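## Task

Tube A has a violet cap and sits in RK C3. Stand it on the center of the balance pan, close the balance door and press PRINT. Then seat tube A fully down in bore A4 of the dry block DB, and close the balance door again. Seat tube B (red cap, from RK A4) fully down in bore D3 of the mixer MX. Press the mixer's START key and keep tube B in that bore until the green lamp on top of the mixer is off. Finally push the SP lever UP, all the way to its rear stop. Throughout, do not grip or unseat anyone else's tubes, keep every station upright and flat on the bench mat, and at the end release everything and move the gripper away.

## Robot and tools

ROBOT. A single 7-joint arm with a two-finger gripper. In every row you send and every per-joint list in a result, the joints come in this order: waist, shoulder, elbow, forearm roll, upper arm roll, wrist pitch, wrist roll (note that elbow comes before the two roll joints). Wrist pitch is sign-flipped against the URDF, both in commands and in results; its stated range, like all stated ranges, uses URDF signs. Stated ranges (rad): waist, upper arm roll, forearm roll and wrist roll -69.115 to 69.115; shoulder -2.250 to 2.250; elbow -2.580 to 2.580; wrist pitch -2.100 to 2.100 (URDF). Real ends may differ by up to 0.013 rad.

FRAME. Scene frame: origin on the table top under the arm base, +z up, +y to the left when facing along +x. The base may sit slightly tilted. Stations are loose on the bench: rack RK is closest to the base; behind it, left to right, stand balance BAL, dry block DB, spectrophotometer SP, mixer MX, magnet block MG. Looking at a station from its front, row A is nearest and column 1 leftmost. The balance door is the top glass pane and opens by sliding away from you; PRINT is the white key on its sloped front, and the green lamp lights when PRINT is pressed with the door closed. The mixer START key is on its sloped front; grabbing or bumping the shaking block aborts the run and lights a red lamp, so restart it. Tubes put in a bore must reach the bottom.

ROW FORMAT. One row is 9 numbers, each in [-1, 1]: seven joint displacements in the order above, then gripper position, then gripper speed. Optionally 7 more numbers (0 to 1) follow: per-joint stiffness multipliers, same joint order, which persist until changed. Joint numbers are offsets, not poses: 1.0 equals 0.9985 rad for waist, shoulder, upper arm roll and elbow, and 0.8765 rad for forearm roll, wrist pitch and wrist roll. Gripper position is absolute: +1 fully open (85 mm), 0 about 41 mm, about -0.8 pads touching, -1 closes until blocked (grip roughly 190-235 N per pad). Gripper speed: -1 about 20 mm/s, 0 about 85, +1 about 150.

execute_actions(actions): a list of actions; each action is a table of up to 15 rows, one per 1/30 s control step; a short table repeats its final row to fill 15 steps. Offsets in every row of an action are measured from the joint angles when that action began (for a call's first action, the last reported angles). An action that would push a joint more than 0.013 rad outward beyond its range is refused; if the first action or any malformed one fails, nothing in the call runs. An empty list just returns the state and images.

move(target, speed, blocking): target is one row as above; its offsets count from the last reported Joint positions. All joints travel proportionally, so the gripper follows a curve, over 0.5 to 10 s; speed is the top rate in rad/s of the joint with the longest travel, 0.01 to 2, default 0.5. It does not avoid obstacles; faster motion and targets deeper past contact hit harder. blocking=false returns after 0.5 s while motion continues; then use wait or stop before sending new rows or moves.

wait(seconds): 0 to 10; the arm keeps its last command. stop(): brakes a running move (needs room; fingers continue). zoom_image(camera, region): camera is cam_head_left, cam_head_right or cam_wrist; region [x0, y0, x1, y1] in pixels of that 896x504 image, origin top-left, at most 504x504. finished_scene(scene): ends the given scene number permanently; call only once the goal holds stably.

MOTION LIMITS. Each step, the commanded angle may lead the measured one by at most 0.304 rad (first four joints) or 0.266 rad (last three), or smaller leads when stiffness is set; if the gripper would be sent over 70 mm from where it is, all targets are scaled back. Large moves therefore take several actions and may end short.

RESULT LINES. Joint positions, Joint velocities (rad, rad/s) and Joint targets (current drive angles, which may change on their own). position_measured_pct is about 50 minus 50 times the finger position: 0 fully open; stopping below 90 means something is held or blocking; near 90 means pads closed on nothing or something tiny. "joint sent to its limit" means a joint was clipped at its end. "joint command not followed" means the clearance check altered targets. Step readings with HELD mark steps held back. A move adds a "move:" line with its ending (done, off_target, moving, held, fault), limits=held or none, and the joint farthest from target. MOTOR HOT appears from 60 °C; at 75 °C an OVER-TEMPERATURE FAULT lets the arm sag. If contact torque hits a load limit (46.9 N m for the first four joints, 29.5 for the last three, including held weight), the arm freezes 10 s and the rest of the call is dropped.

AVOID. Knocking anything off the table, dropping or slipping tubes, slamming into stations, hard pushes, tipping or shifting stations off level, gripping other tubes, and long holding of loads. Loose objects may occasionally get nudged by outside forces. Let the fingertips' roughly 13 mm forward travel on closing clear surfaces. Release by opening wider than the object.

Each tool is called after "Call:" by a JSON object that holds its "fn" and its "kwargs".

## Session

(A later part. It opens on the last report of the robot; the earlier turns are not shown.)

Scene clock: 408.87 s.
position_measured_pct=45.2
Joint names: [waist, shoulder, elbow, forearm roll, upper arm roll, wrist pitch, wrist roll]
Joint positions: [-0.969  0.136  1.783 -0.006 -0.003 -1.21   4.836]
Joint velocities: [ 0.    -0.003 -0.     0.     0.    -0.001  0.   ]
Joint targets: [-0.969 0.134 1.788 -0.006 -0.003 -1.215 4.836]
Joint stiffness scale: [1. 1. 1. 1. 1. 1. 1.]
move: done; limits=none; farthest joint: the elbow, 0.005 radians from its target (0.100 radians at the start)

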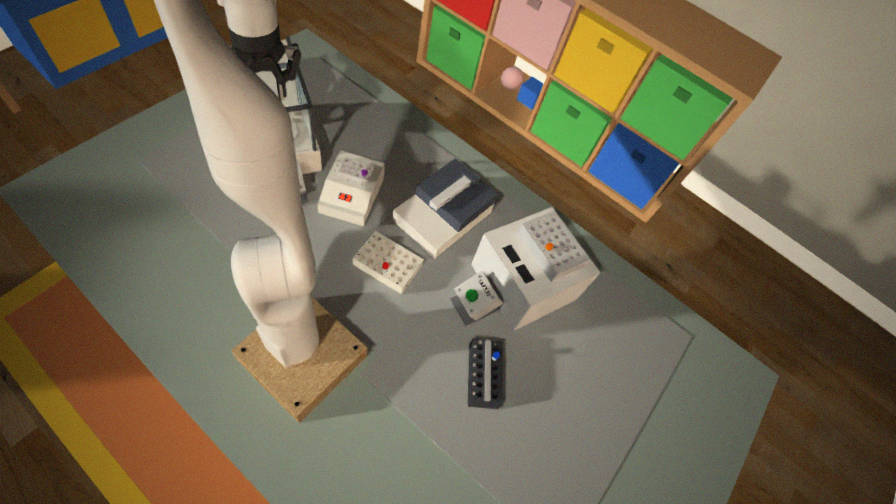

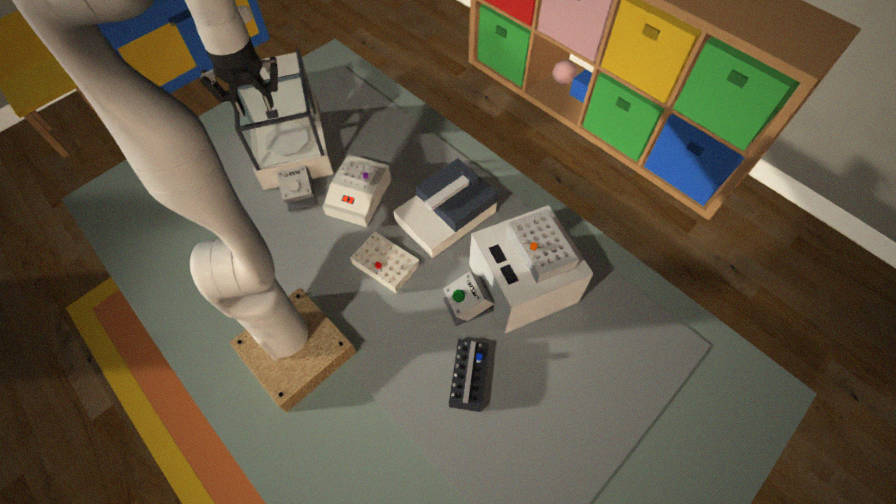

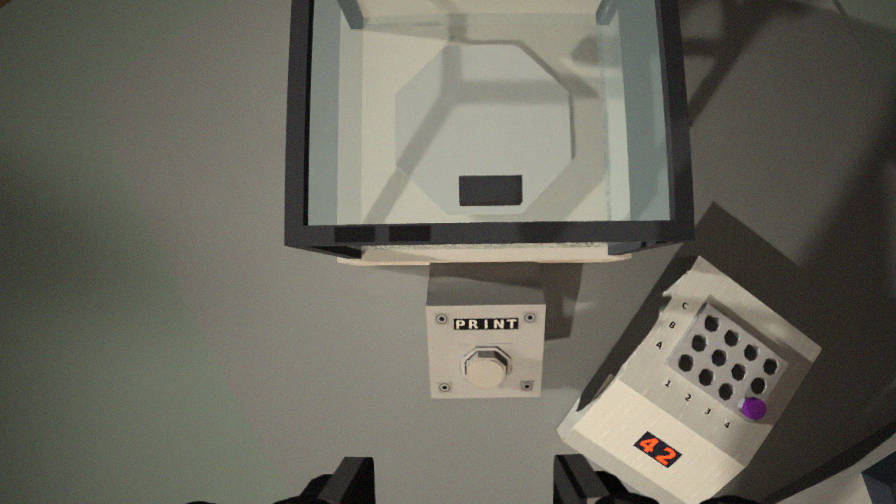

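Call:
{"fn": "move", "kwargs": {"target": [0.9,-0.1,0.4,0,0,0.33,-0.065,-0.2,0], "speed": 0.6}}

Call:
{"fn": "move", "kwargs": {"target": [0,0.218,0.298,0,0,0.586,0,-0.2,0], "speed": 0.4}}

Scene clock: 416.03 s.
position_measured_pct=59.9
Joint names: [waist, shoulder, elbow, forearm roll, upper arm roll, wrist pitch, wrist roll]
Joint positions: [-0.073  0.038  2.177 -0.006 -0.003 -0.926  4.788]
Joint velocities: [ 0.004 -0.001 -0.    -0.001  0.001 -0.    -0.   ]
Joint targets: [-0.070 0.036 2.182 -0.006 -0.003 -0.921 4.779]
Joint stiffness scale: [1. 1. 1. 1. 1. 1. 1.]
move: done; limits=none; farthest joint: the wrist roll, 0.009 radians from its target (0.057 radians at the start)

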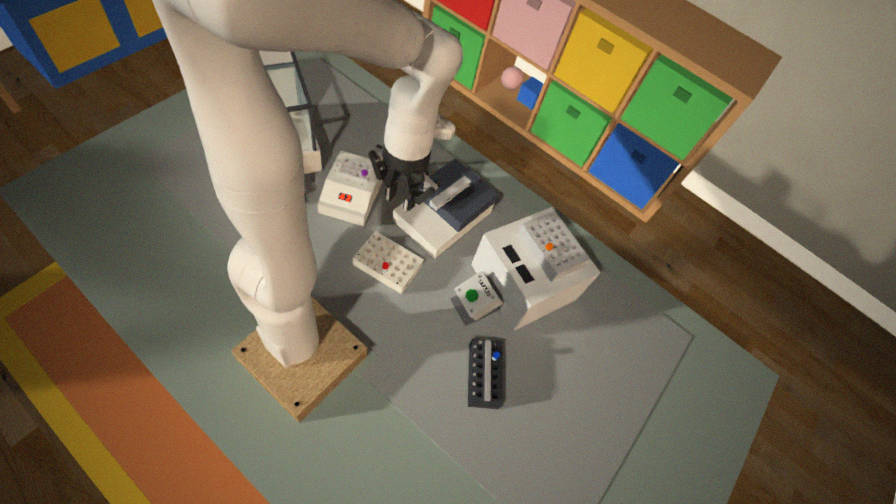

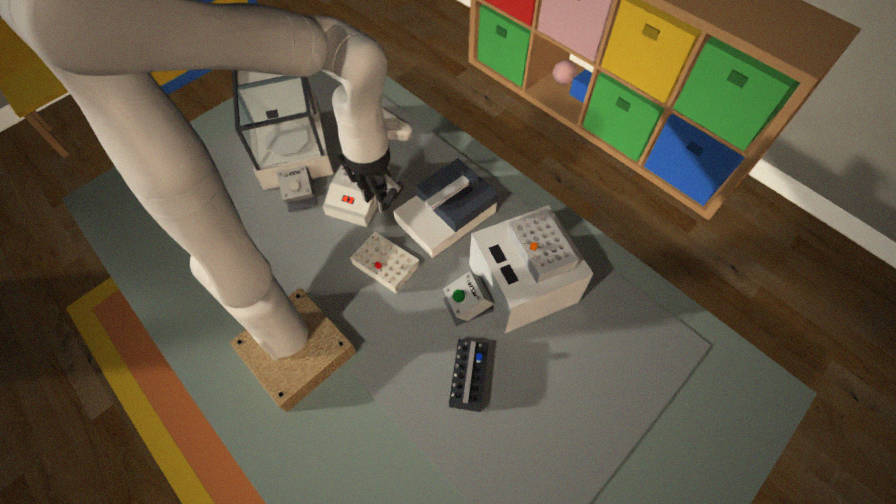

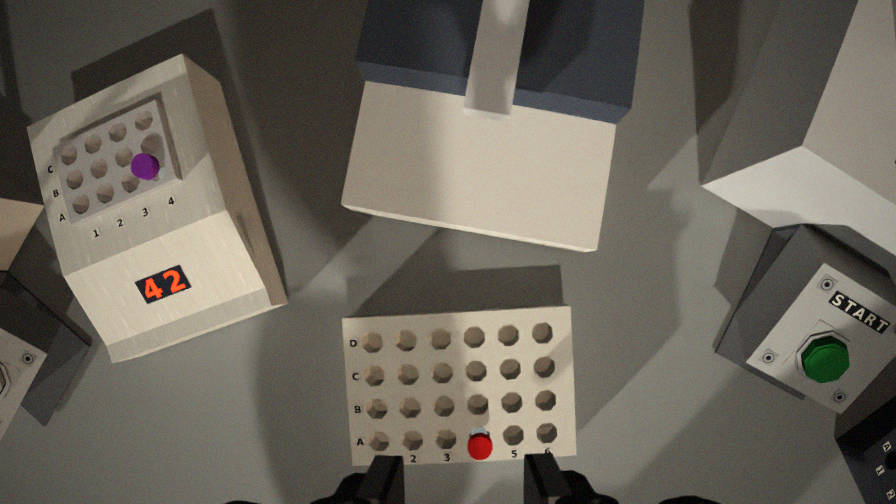

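Scene clock: 417.83 s.
position_measured_pct=59.9
Joint names: [waist, shoulder, elbow, forearm roll, upper arm roll, wrist pitch, wrist roll]
Joint positions: [-0.073  0.254  2.47  -0.006 -0.003 -0.418  4.788]
Joint velocities: [ 0.002  0.003  0.     0.001  0.001 -0.     0.001]
Joint targets: [-0.073 0.256 2.475 -0.006 -0.003 -0.412 4.788]
Joint stiffness scale: [1. 1. 1. 1. 1. 1. 1.]
move: done; limits=none; farthest joint: the elbow, 0.005 radians from its target (0.297 radians at the start)

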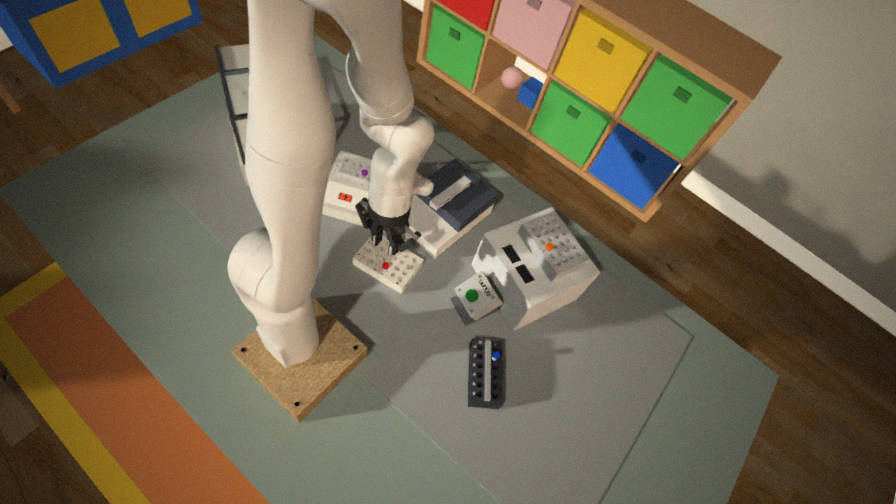

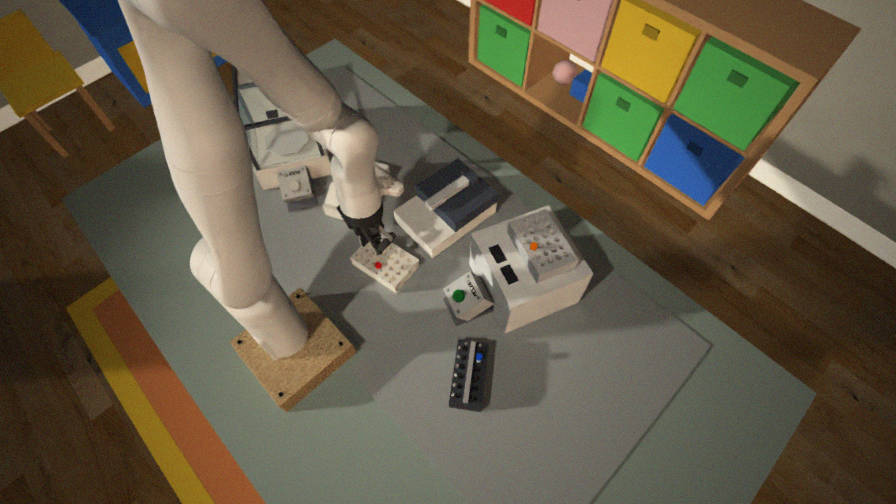

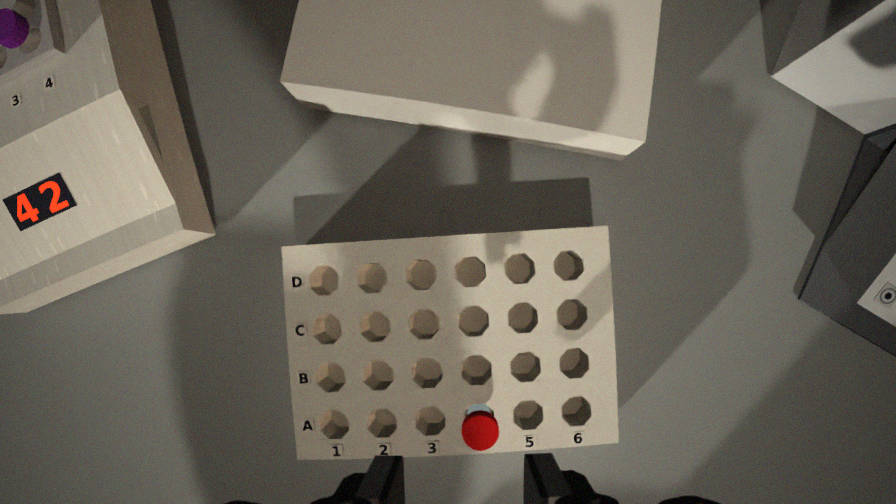

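Call:
{"fn": "move", "kwargs": {"target": [0.02,0.194,0.057,0,0,0.286,0,-0.2,0], "speed": 0.2}}

Call:
{"fn": "move", "kwargs": {"target": [0,0.13,0.027,0,0,0.177,0,-0.2,0], "speed": 0.12}}

Scene clock: 425.03 s.
position_measured_pct=59.9
Joint names: [waist, shoulder, elbow, forearm roll, upper arm roll, wrist pitch, wrist roll]
Joint positions: [-0.056  0.445  2.522 -0.006 -0.003 -0.172  4.788]
Joint velocities: [ 0.001  0.002 -0.     0.001 -0.     0.    -0.   ]
Joint targets: [-0.053 0.447 2.527 -0.006 -0.003 -0.167 4.788]
Joint stiffness scale: [1. 1. 1. 1. 1. 1. 1.]
move: done; limits=none; farthest joint: the elbow, 0.005 radians from its target (0.057 radians at the start)

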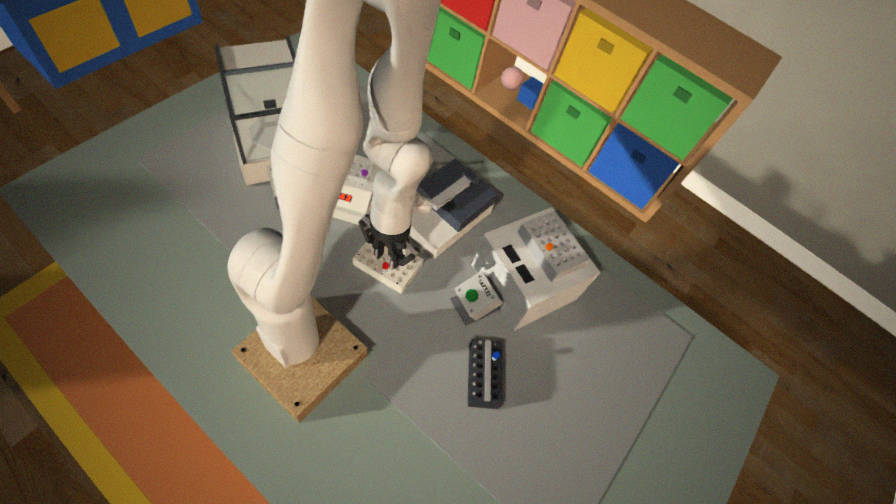

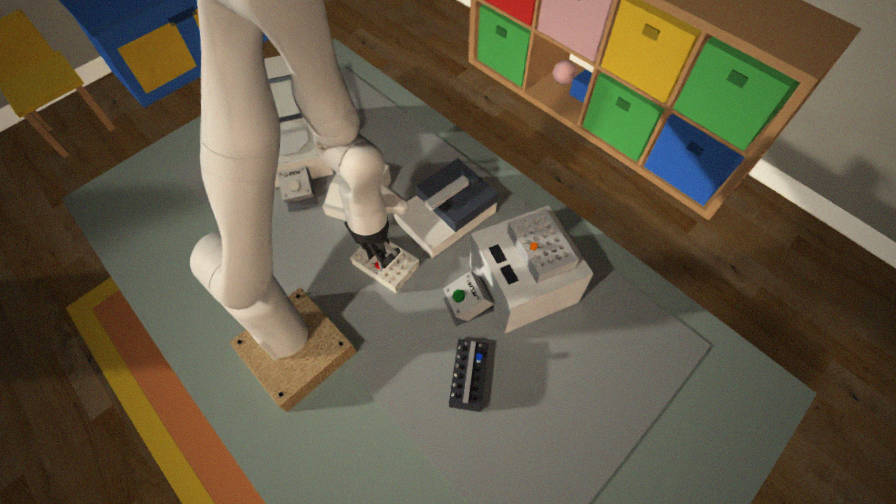

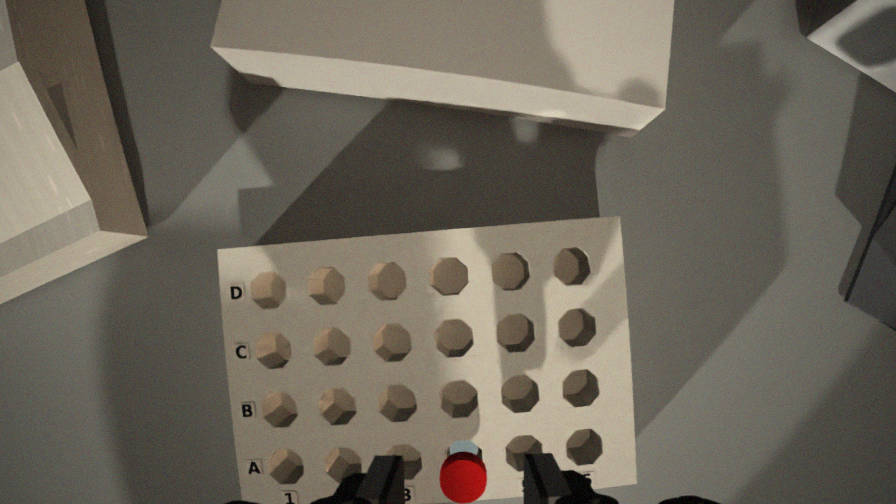

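Scene clock: 426.77 s.
position_measured_pct=59.9
Joint names: [waist, shoulder, elbow, forearm roll, upper arm roll, wrist pitch, wrist roll]
Joint positions: [-0.056  0.572  2.544 -0.006 -0.003 -0.022  4.788]
Joint velocities: [-0.     0.002 -0.    -0.    -0.     0.001  0.   ]
Joint targets: [-0.056 0.575 2.549 -0.006 -0.003 -0.017 4.788]
Joint stiffness scale: [1. 1. 1. 1. 1. 1. 1.]
move: done; limits=none; farthest joint: the elbow, 0.005 radians from its target (0.027 radians at the start)

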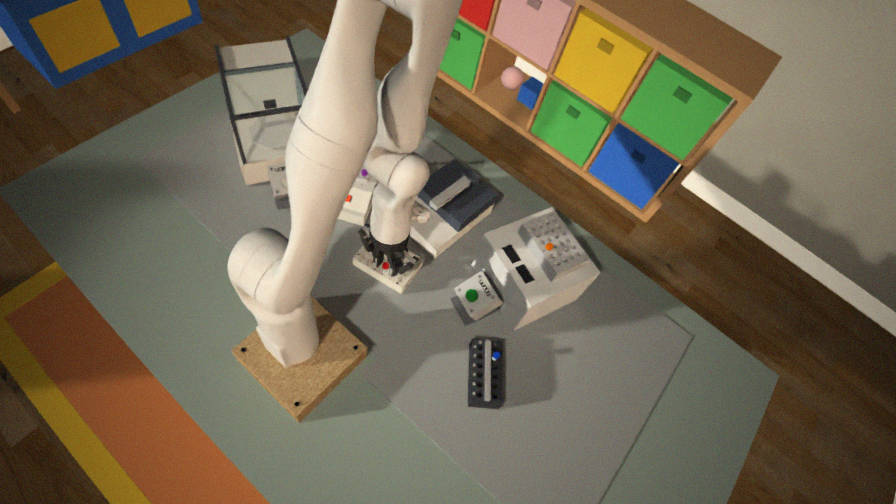

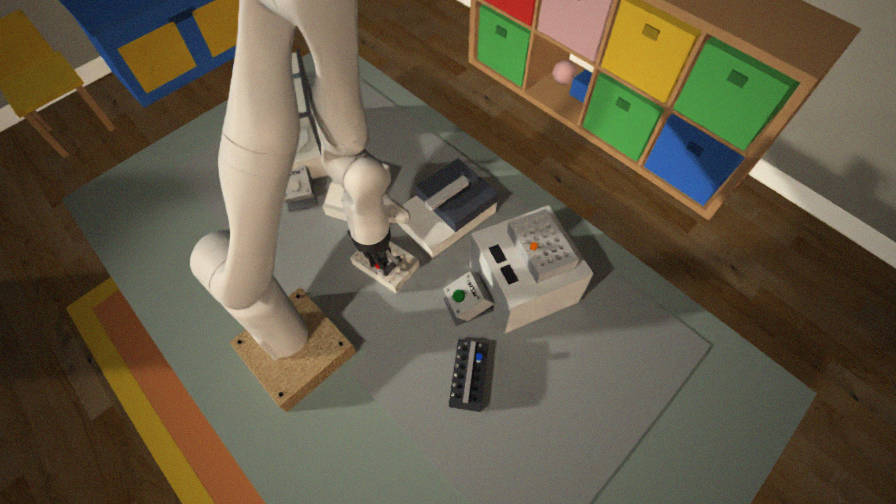

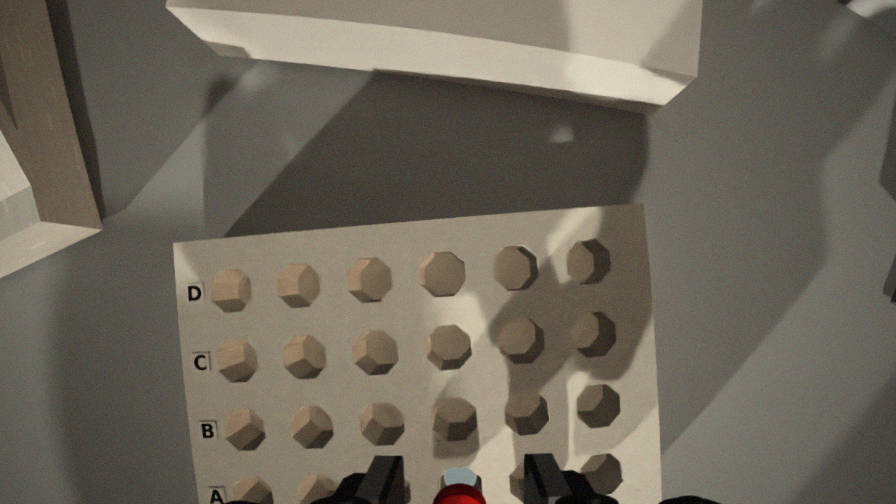

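Call:
{"fn": "move", "kwargs": {"target": [-0.005,0,0,0,0,0,0,-0.8,-0.5]}}

Call:
{"fn": "move", "kwargs": {"target": [0,-0.13,-0.027,0,0,-0.177,0,-0.8,0], "speed": 0.12}}

Call:
{"fn": "move", "kwargs": {"target": [0,-0.41,-0.35,0,0,-0.866,0,-0.8,0]}}

Call:
{"fn": "move", "kwargs": {"target": [0.6,0.33,-0.67,0,0,-0.395,0,-0.8,0]}}

Scene clock: 431.77 s.
position_measured_pct=82.9
Joint names: [waist, shoulder, elbow, forearm roll, upper arm roll, wrist pitch, wrist roll]
Joint positions: [-0.058  0.572  2.544 -0.006 -0.003 -0.022  4.788]
Joint velocities: [ 0.001 -0.001 -0.    -0.    -0.    -0.001 -0.   ]
Joint targets: [-0.061 0.572 2.544 -0.006 -0.003 -0.022 4.788]
Joint stiffness scale: [1. 1. 1. 1. 1. 1. 1.]
move: done; limits=none; farthest joint: the waist, 0.003 radians from its target (0.005 radians at the start)

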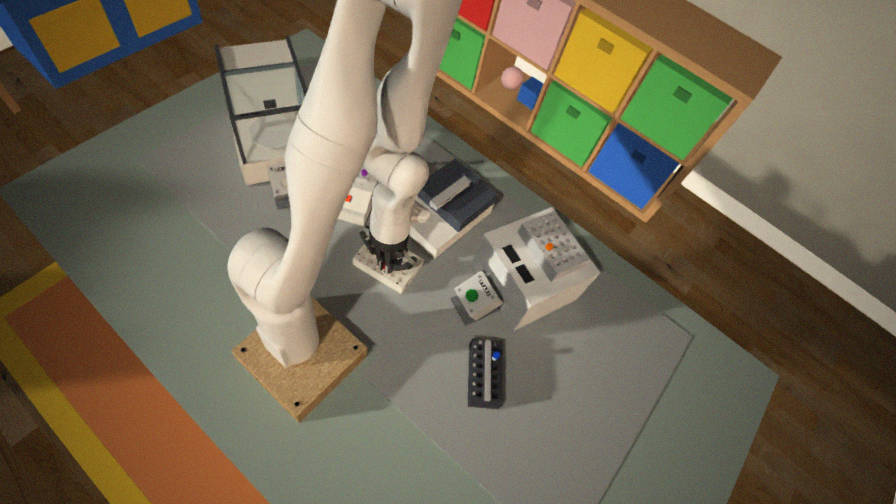

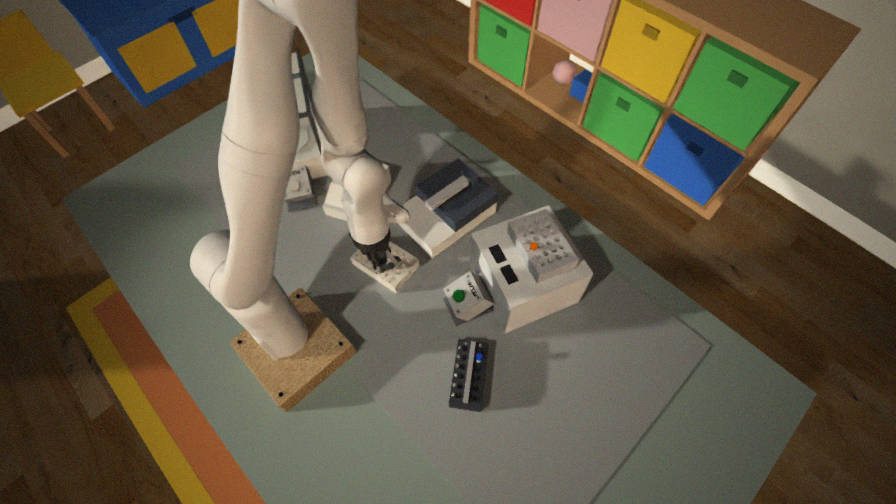

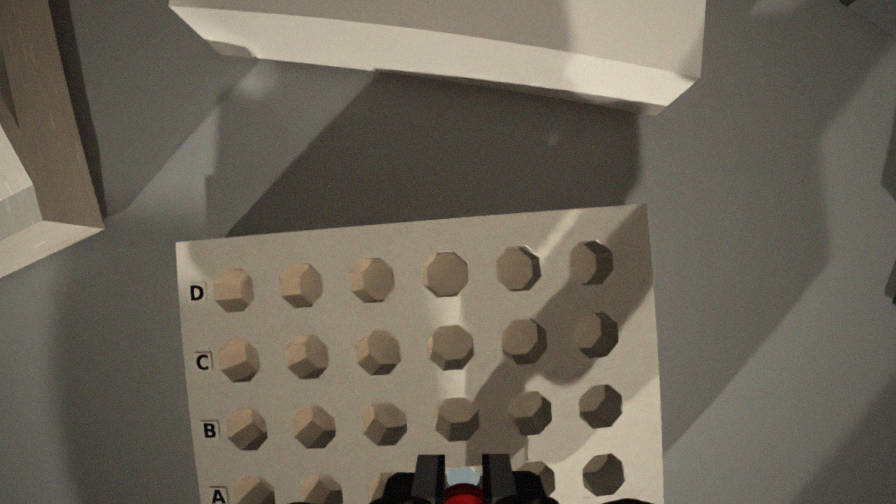

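Scene clock: 433.50 s.
position_measured_pct=82.9
Joint names: [waist, shoulder, elbow, forearm roll, upper arm roll, wrist pitch, wrist roll]
Joint positions: [-0.058  0.445  2.522 -0.006 -0.003 -0.172  4.788]
Joint velocities: [-0.    -0.002  0.    -0.001  0.    -0.    -0.001]
Joint targets: [-0.058 0.443 2.517 -0.006 -0.003 -0.177 4.788]
Joint stiffness scale: [1. 1. 1. 1. 1. 1. 1.]
move: done; limits=none; farthest joint: the elbow, 0.005 radians from its target (0.027 radians at the start)

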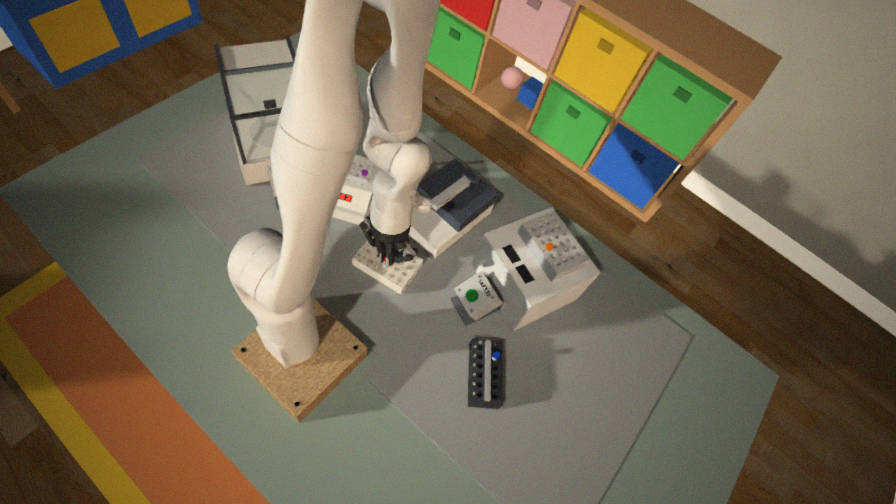

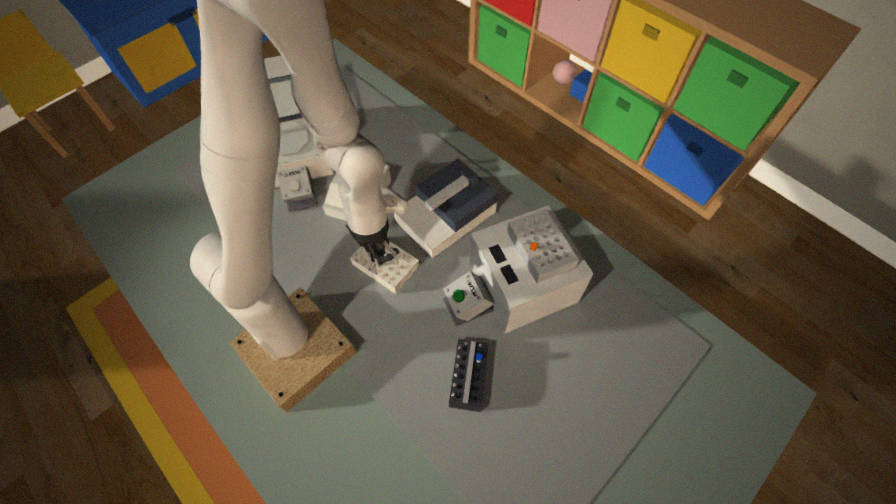

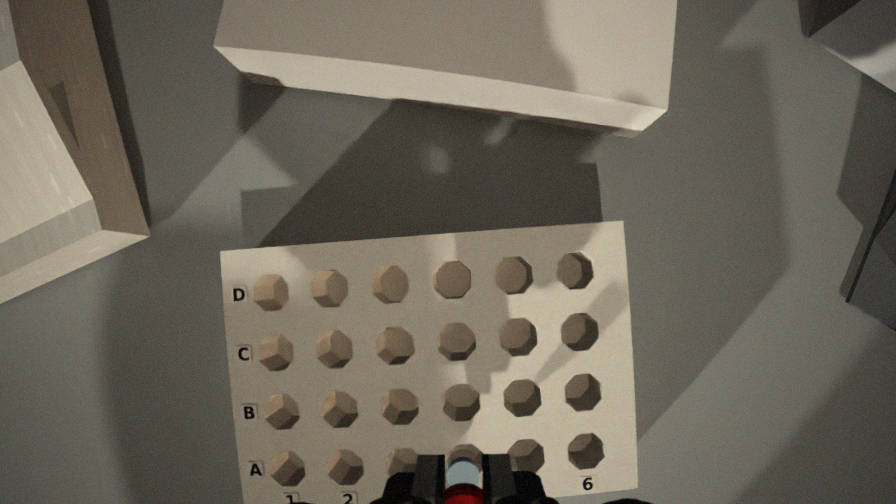

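Scene clock: 435.60 s.
position_measured_pct=82.9
Joint names: [waist, shoulder, elbow, forearm roll, upper arm roll, wrist pitch, wrist roll]
Joint positions: [-0.058  0.038  2.177 -0.006 -0.003 -0.926  4.788]
Joint velocities: [-0.    -0.003  0.001 -0.001 -0.001  0.    -0.   ]
Joint targets: [-0.058 0.036 2.172 -0.006 -0.003 -0.931 4.788]
Joint stiffness scale: [1. 1. 1. 1. 1. 1. 1.]
move: done; limits=none; farthest joint: the elbow, 0.005 radians from its target (0.349 radians at the start)

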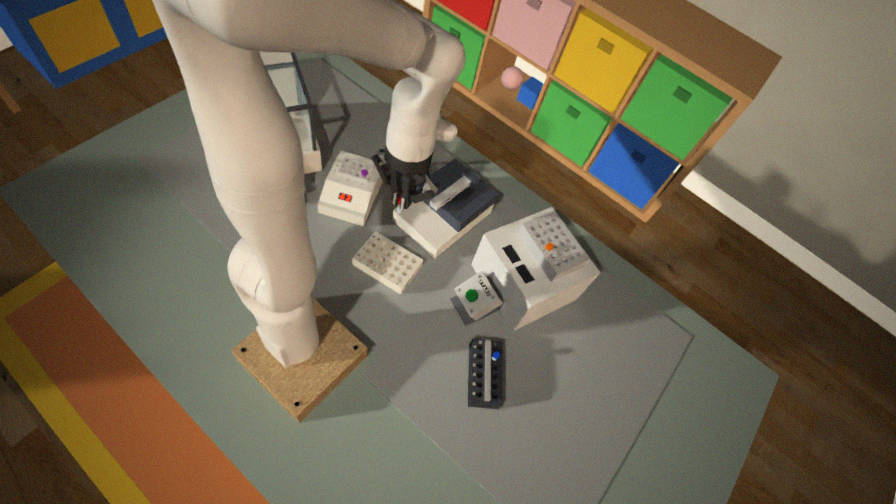

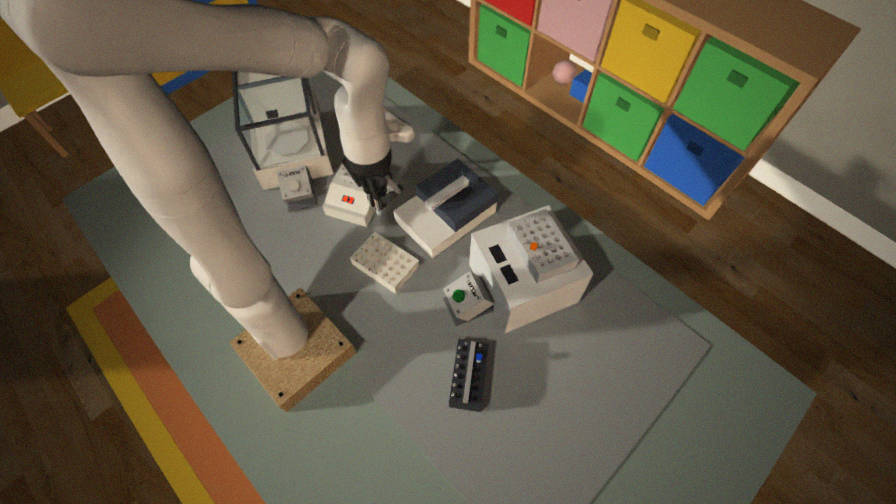

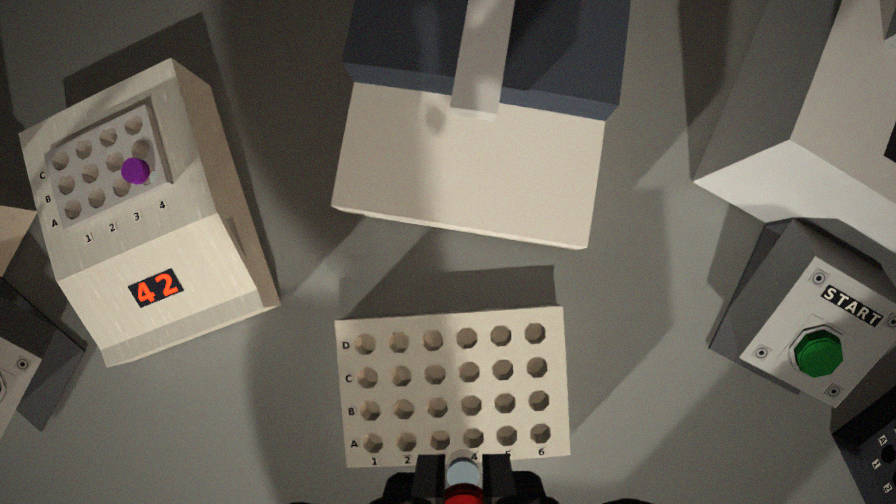

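Scene clock: 437.60 s.
position_measured_pct=82.9
Joint names: [waist, shoulder, elbow, forearm roll, upper arm roll, wrist pitch, wrist roll]
Joint positions: [ 0.538  0.365  1.513 -0.006 -0.003 -1.267  4.788]
Joint velocities: [ 0.003  0.002 -0.     0.    -0.001 -0.     0.001]
Joint targets: [0.541 0.367 1.508 -0.006 -0.003 -1.272 4.788]
Joint stiffness scale: [1. 1. 1. 1. 1. 1. 1.]
move: done; limits=none; farthest joint: the elbow, 0.005 radians from its target (0.669 radians at the start)

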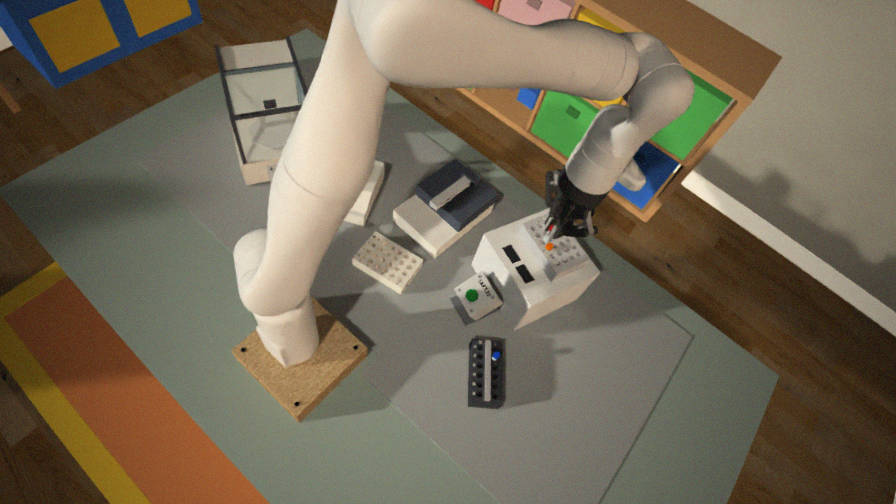

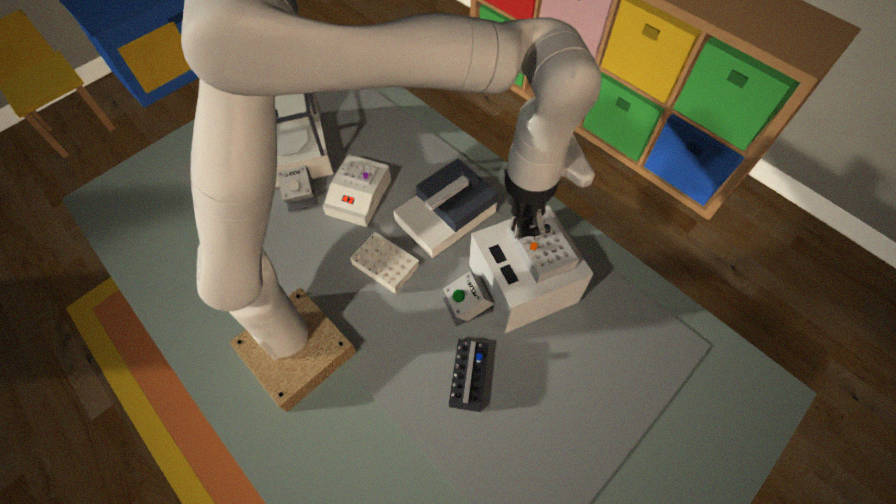

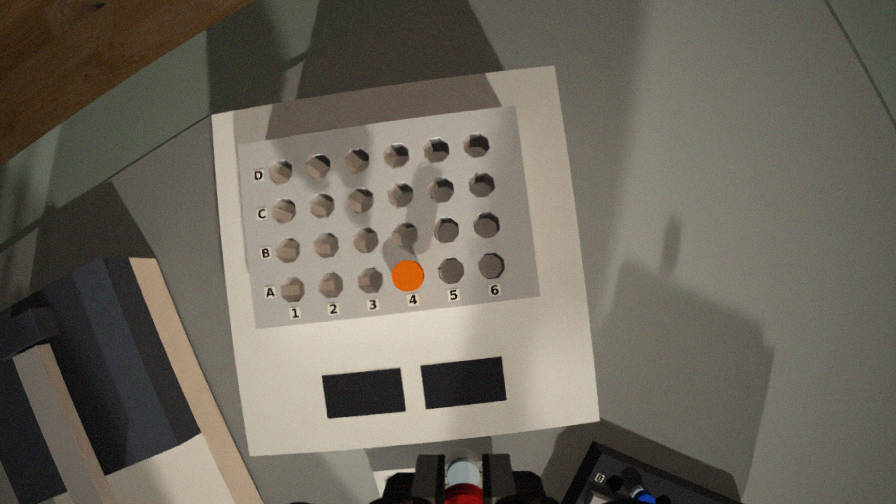

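Call:
{"fn": "move", "kwargs": {"target": [-0.109,0.301,-0.266,0,0,0.055,0,-0.8,0], "speed": 0.25}}

Scene clock: 444.57 s.
position_measured_pct=82.9
Joint names: [waist, shoulder, elbow, forearm roll, upper arm roll, wrist pitch, wrist roll]
Joint positions: [ 0.432  0.663  1.252 -0.006 -0.003 -1.224  4.788]
Joint velocities: [-0.001  0.001 -0.001  0.001  0.001 -0.001  0.   ]
Joint targets: [0.429 0.666 1.248 -0.006 -0.003 -1.219 4.788]
Joint stiffness scale: [1. 1. 1. 1. 1. 1. 1.]
move: done; limits=none; farthest joint: the elbow, 0.005 radians from its target (0.266 radians at the start)

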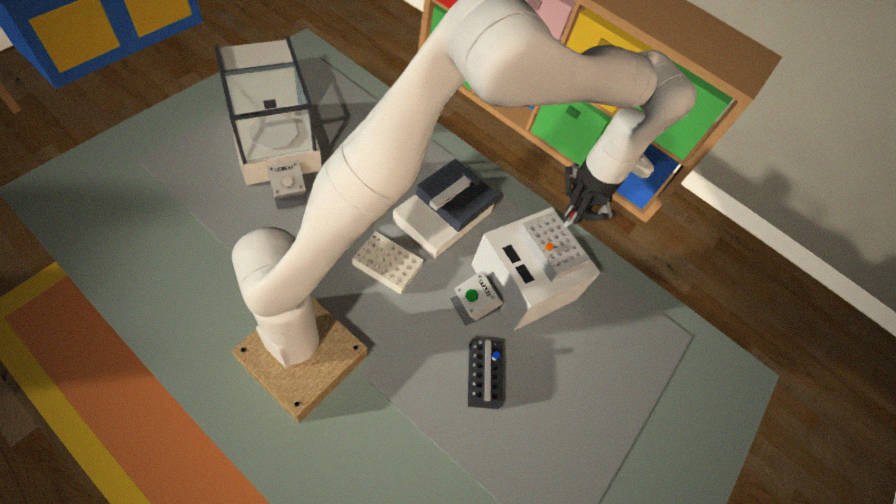

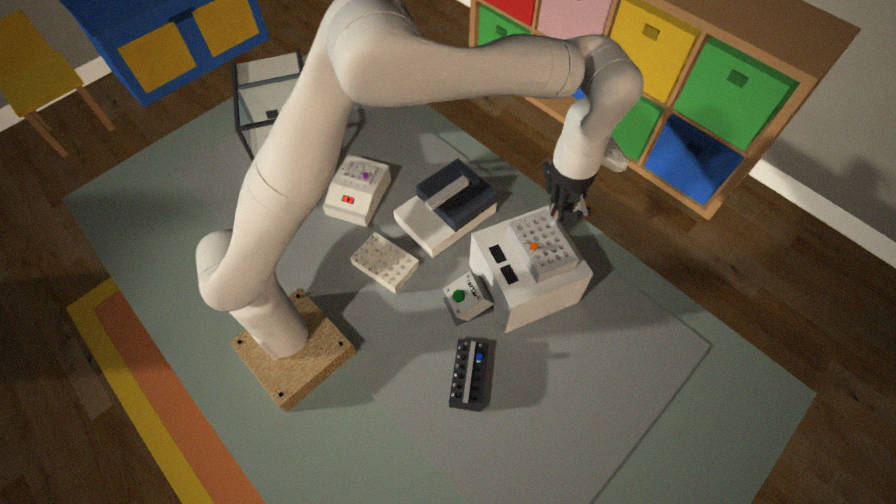

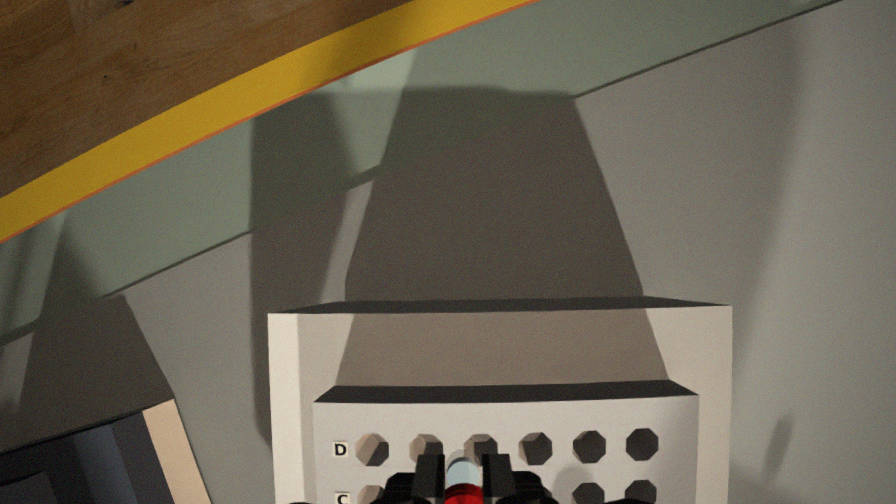

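Call:
{"fn": "move", "kwargs": {"target": [0.013,0.01,0.041,0,0,0.055,0,-0.8,0], "speed": 0.05}}

Scene clock: 450.67 s.
position_measured_pct=82.9
Joint names: [waist, shoulder, elbow, forearm roll, upper arm roll, wrist pitch, wrist roll]
Joint positions: [ 0.442  0.671  1.288 -0.006 -0.003 -1.181  4.788]
Joint velocities: [ 0.002 -0.001  0.    -0.     0.     0.     0.001]
Joint targets: [0.445 0.673 1.293 -0.006 -0.003 -1.175 4.788]
Joint stiffness scale: [1. 1. 1. 1. 1. 1. 1.]
move: done; limits=none; farthest joint: the wrist pitch, 0.005 radians from its target (0.048 radians at the start)

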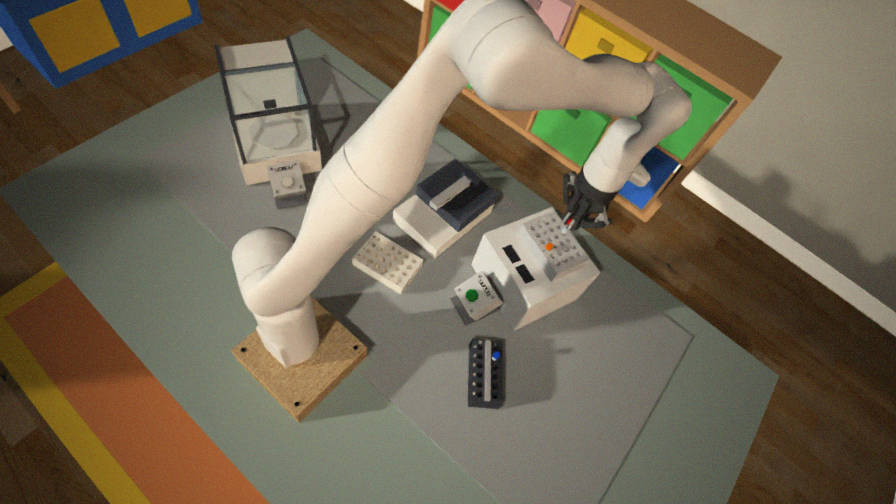

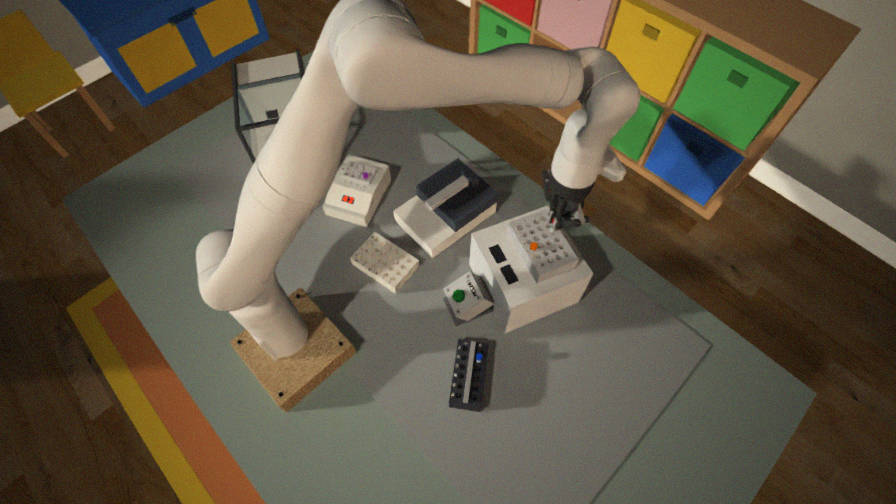

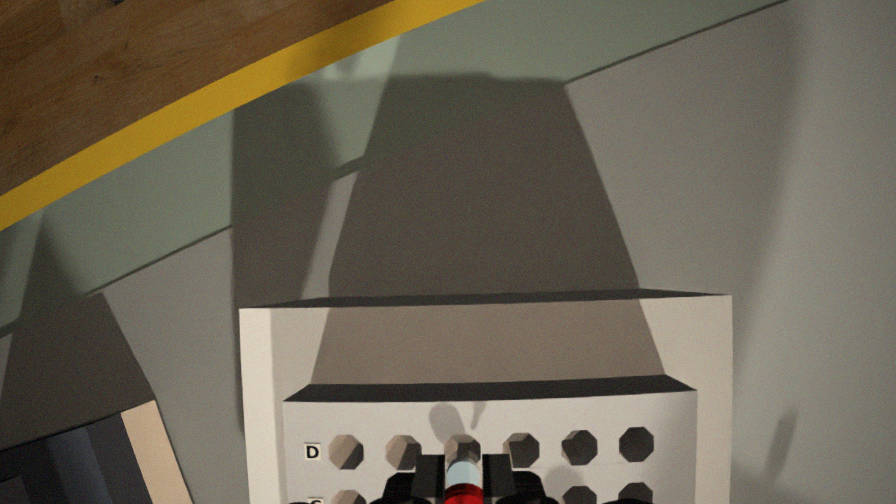

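Call:
{"fn": "move", "kwargs": {"target": [0,0.021,0.038,0,0,0.065,0,-0.8,0], "speed": 0.03}}

Scene clock: 456.23 s.
position_measured_pct=82.9
Joint names: [waist, shoulder, elbow, forearm roll, upper arm roll, wrist pitch, wrist roll]
Joint positions: [ 0.442  0.671  1.311 -0.006 -0.003 -1.138  4.788]
Joint velocities: [ 0.     0.     0.001  0.     0.     0.002 -0.   ]
Joint targets: [0.442 0.692 1.326 -0.006 -0.003 -1.124 4.788]
Joint stiffness scale: [1. 1. 1. 1. 1. 1. 1.]
move: off_target; limits=none; farthest joint: the shoulder, 0.021 radians from its target (0.021 radians at the start)

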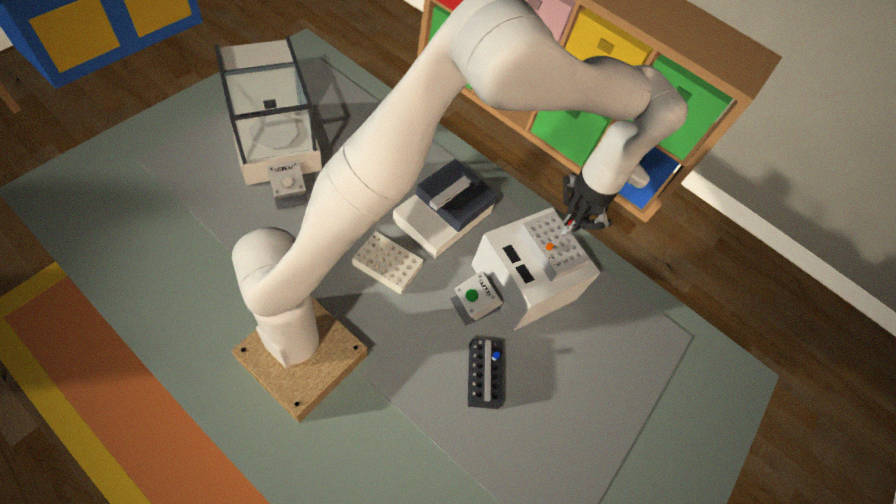

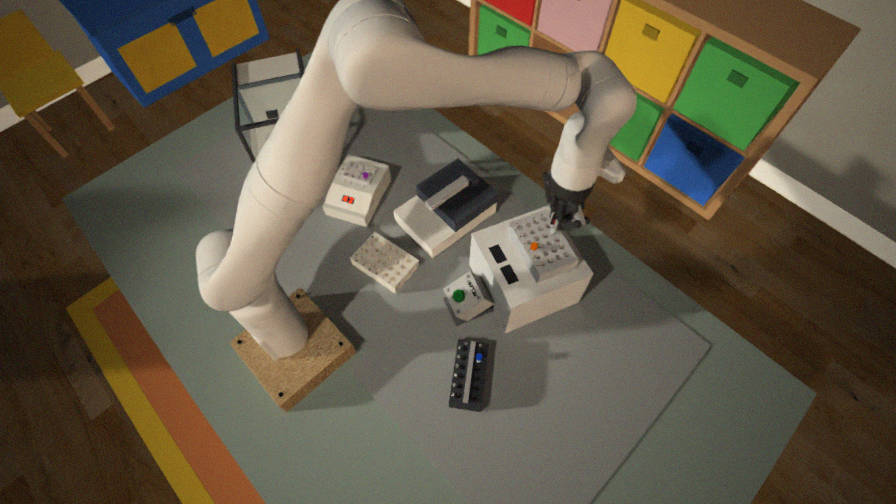

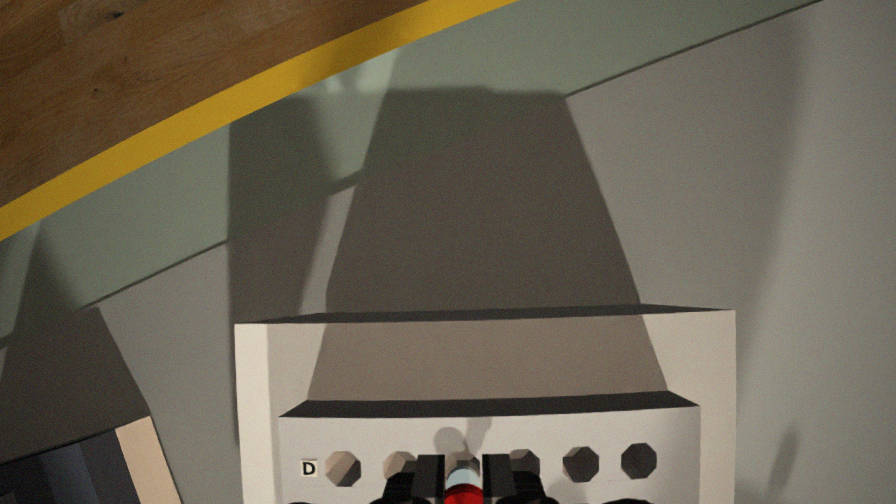

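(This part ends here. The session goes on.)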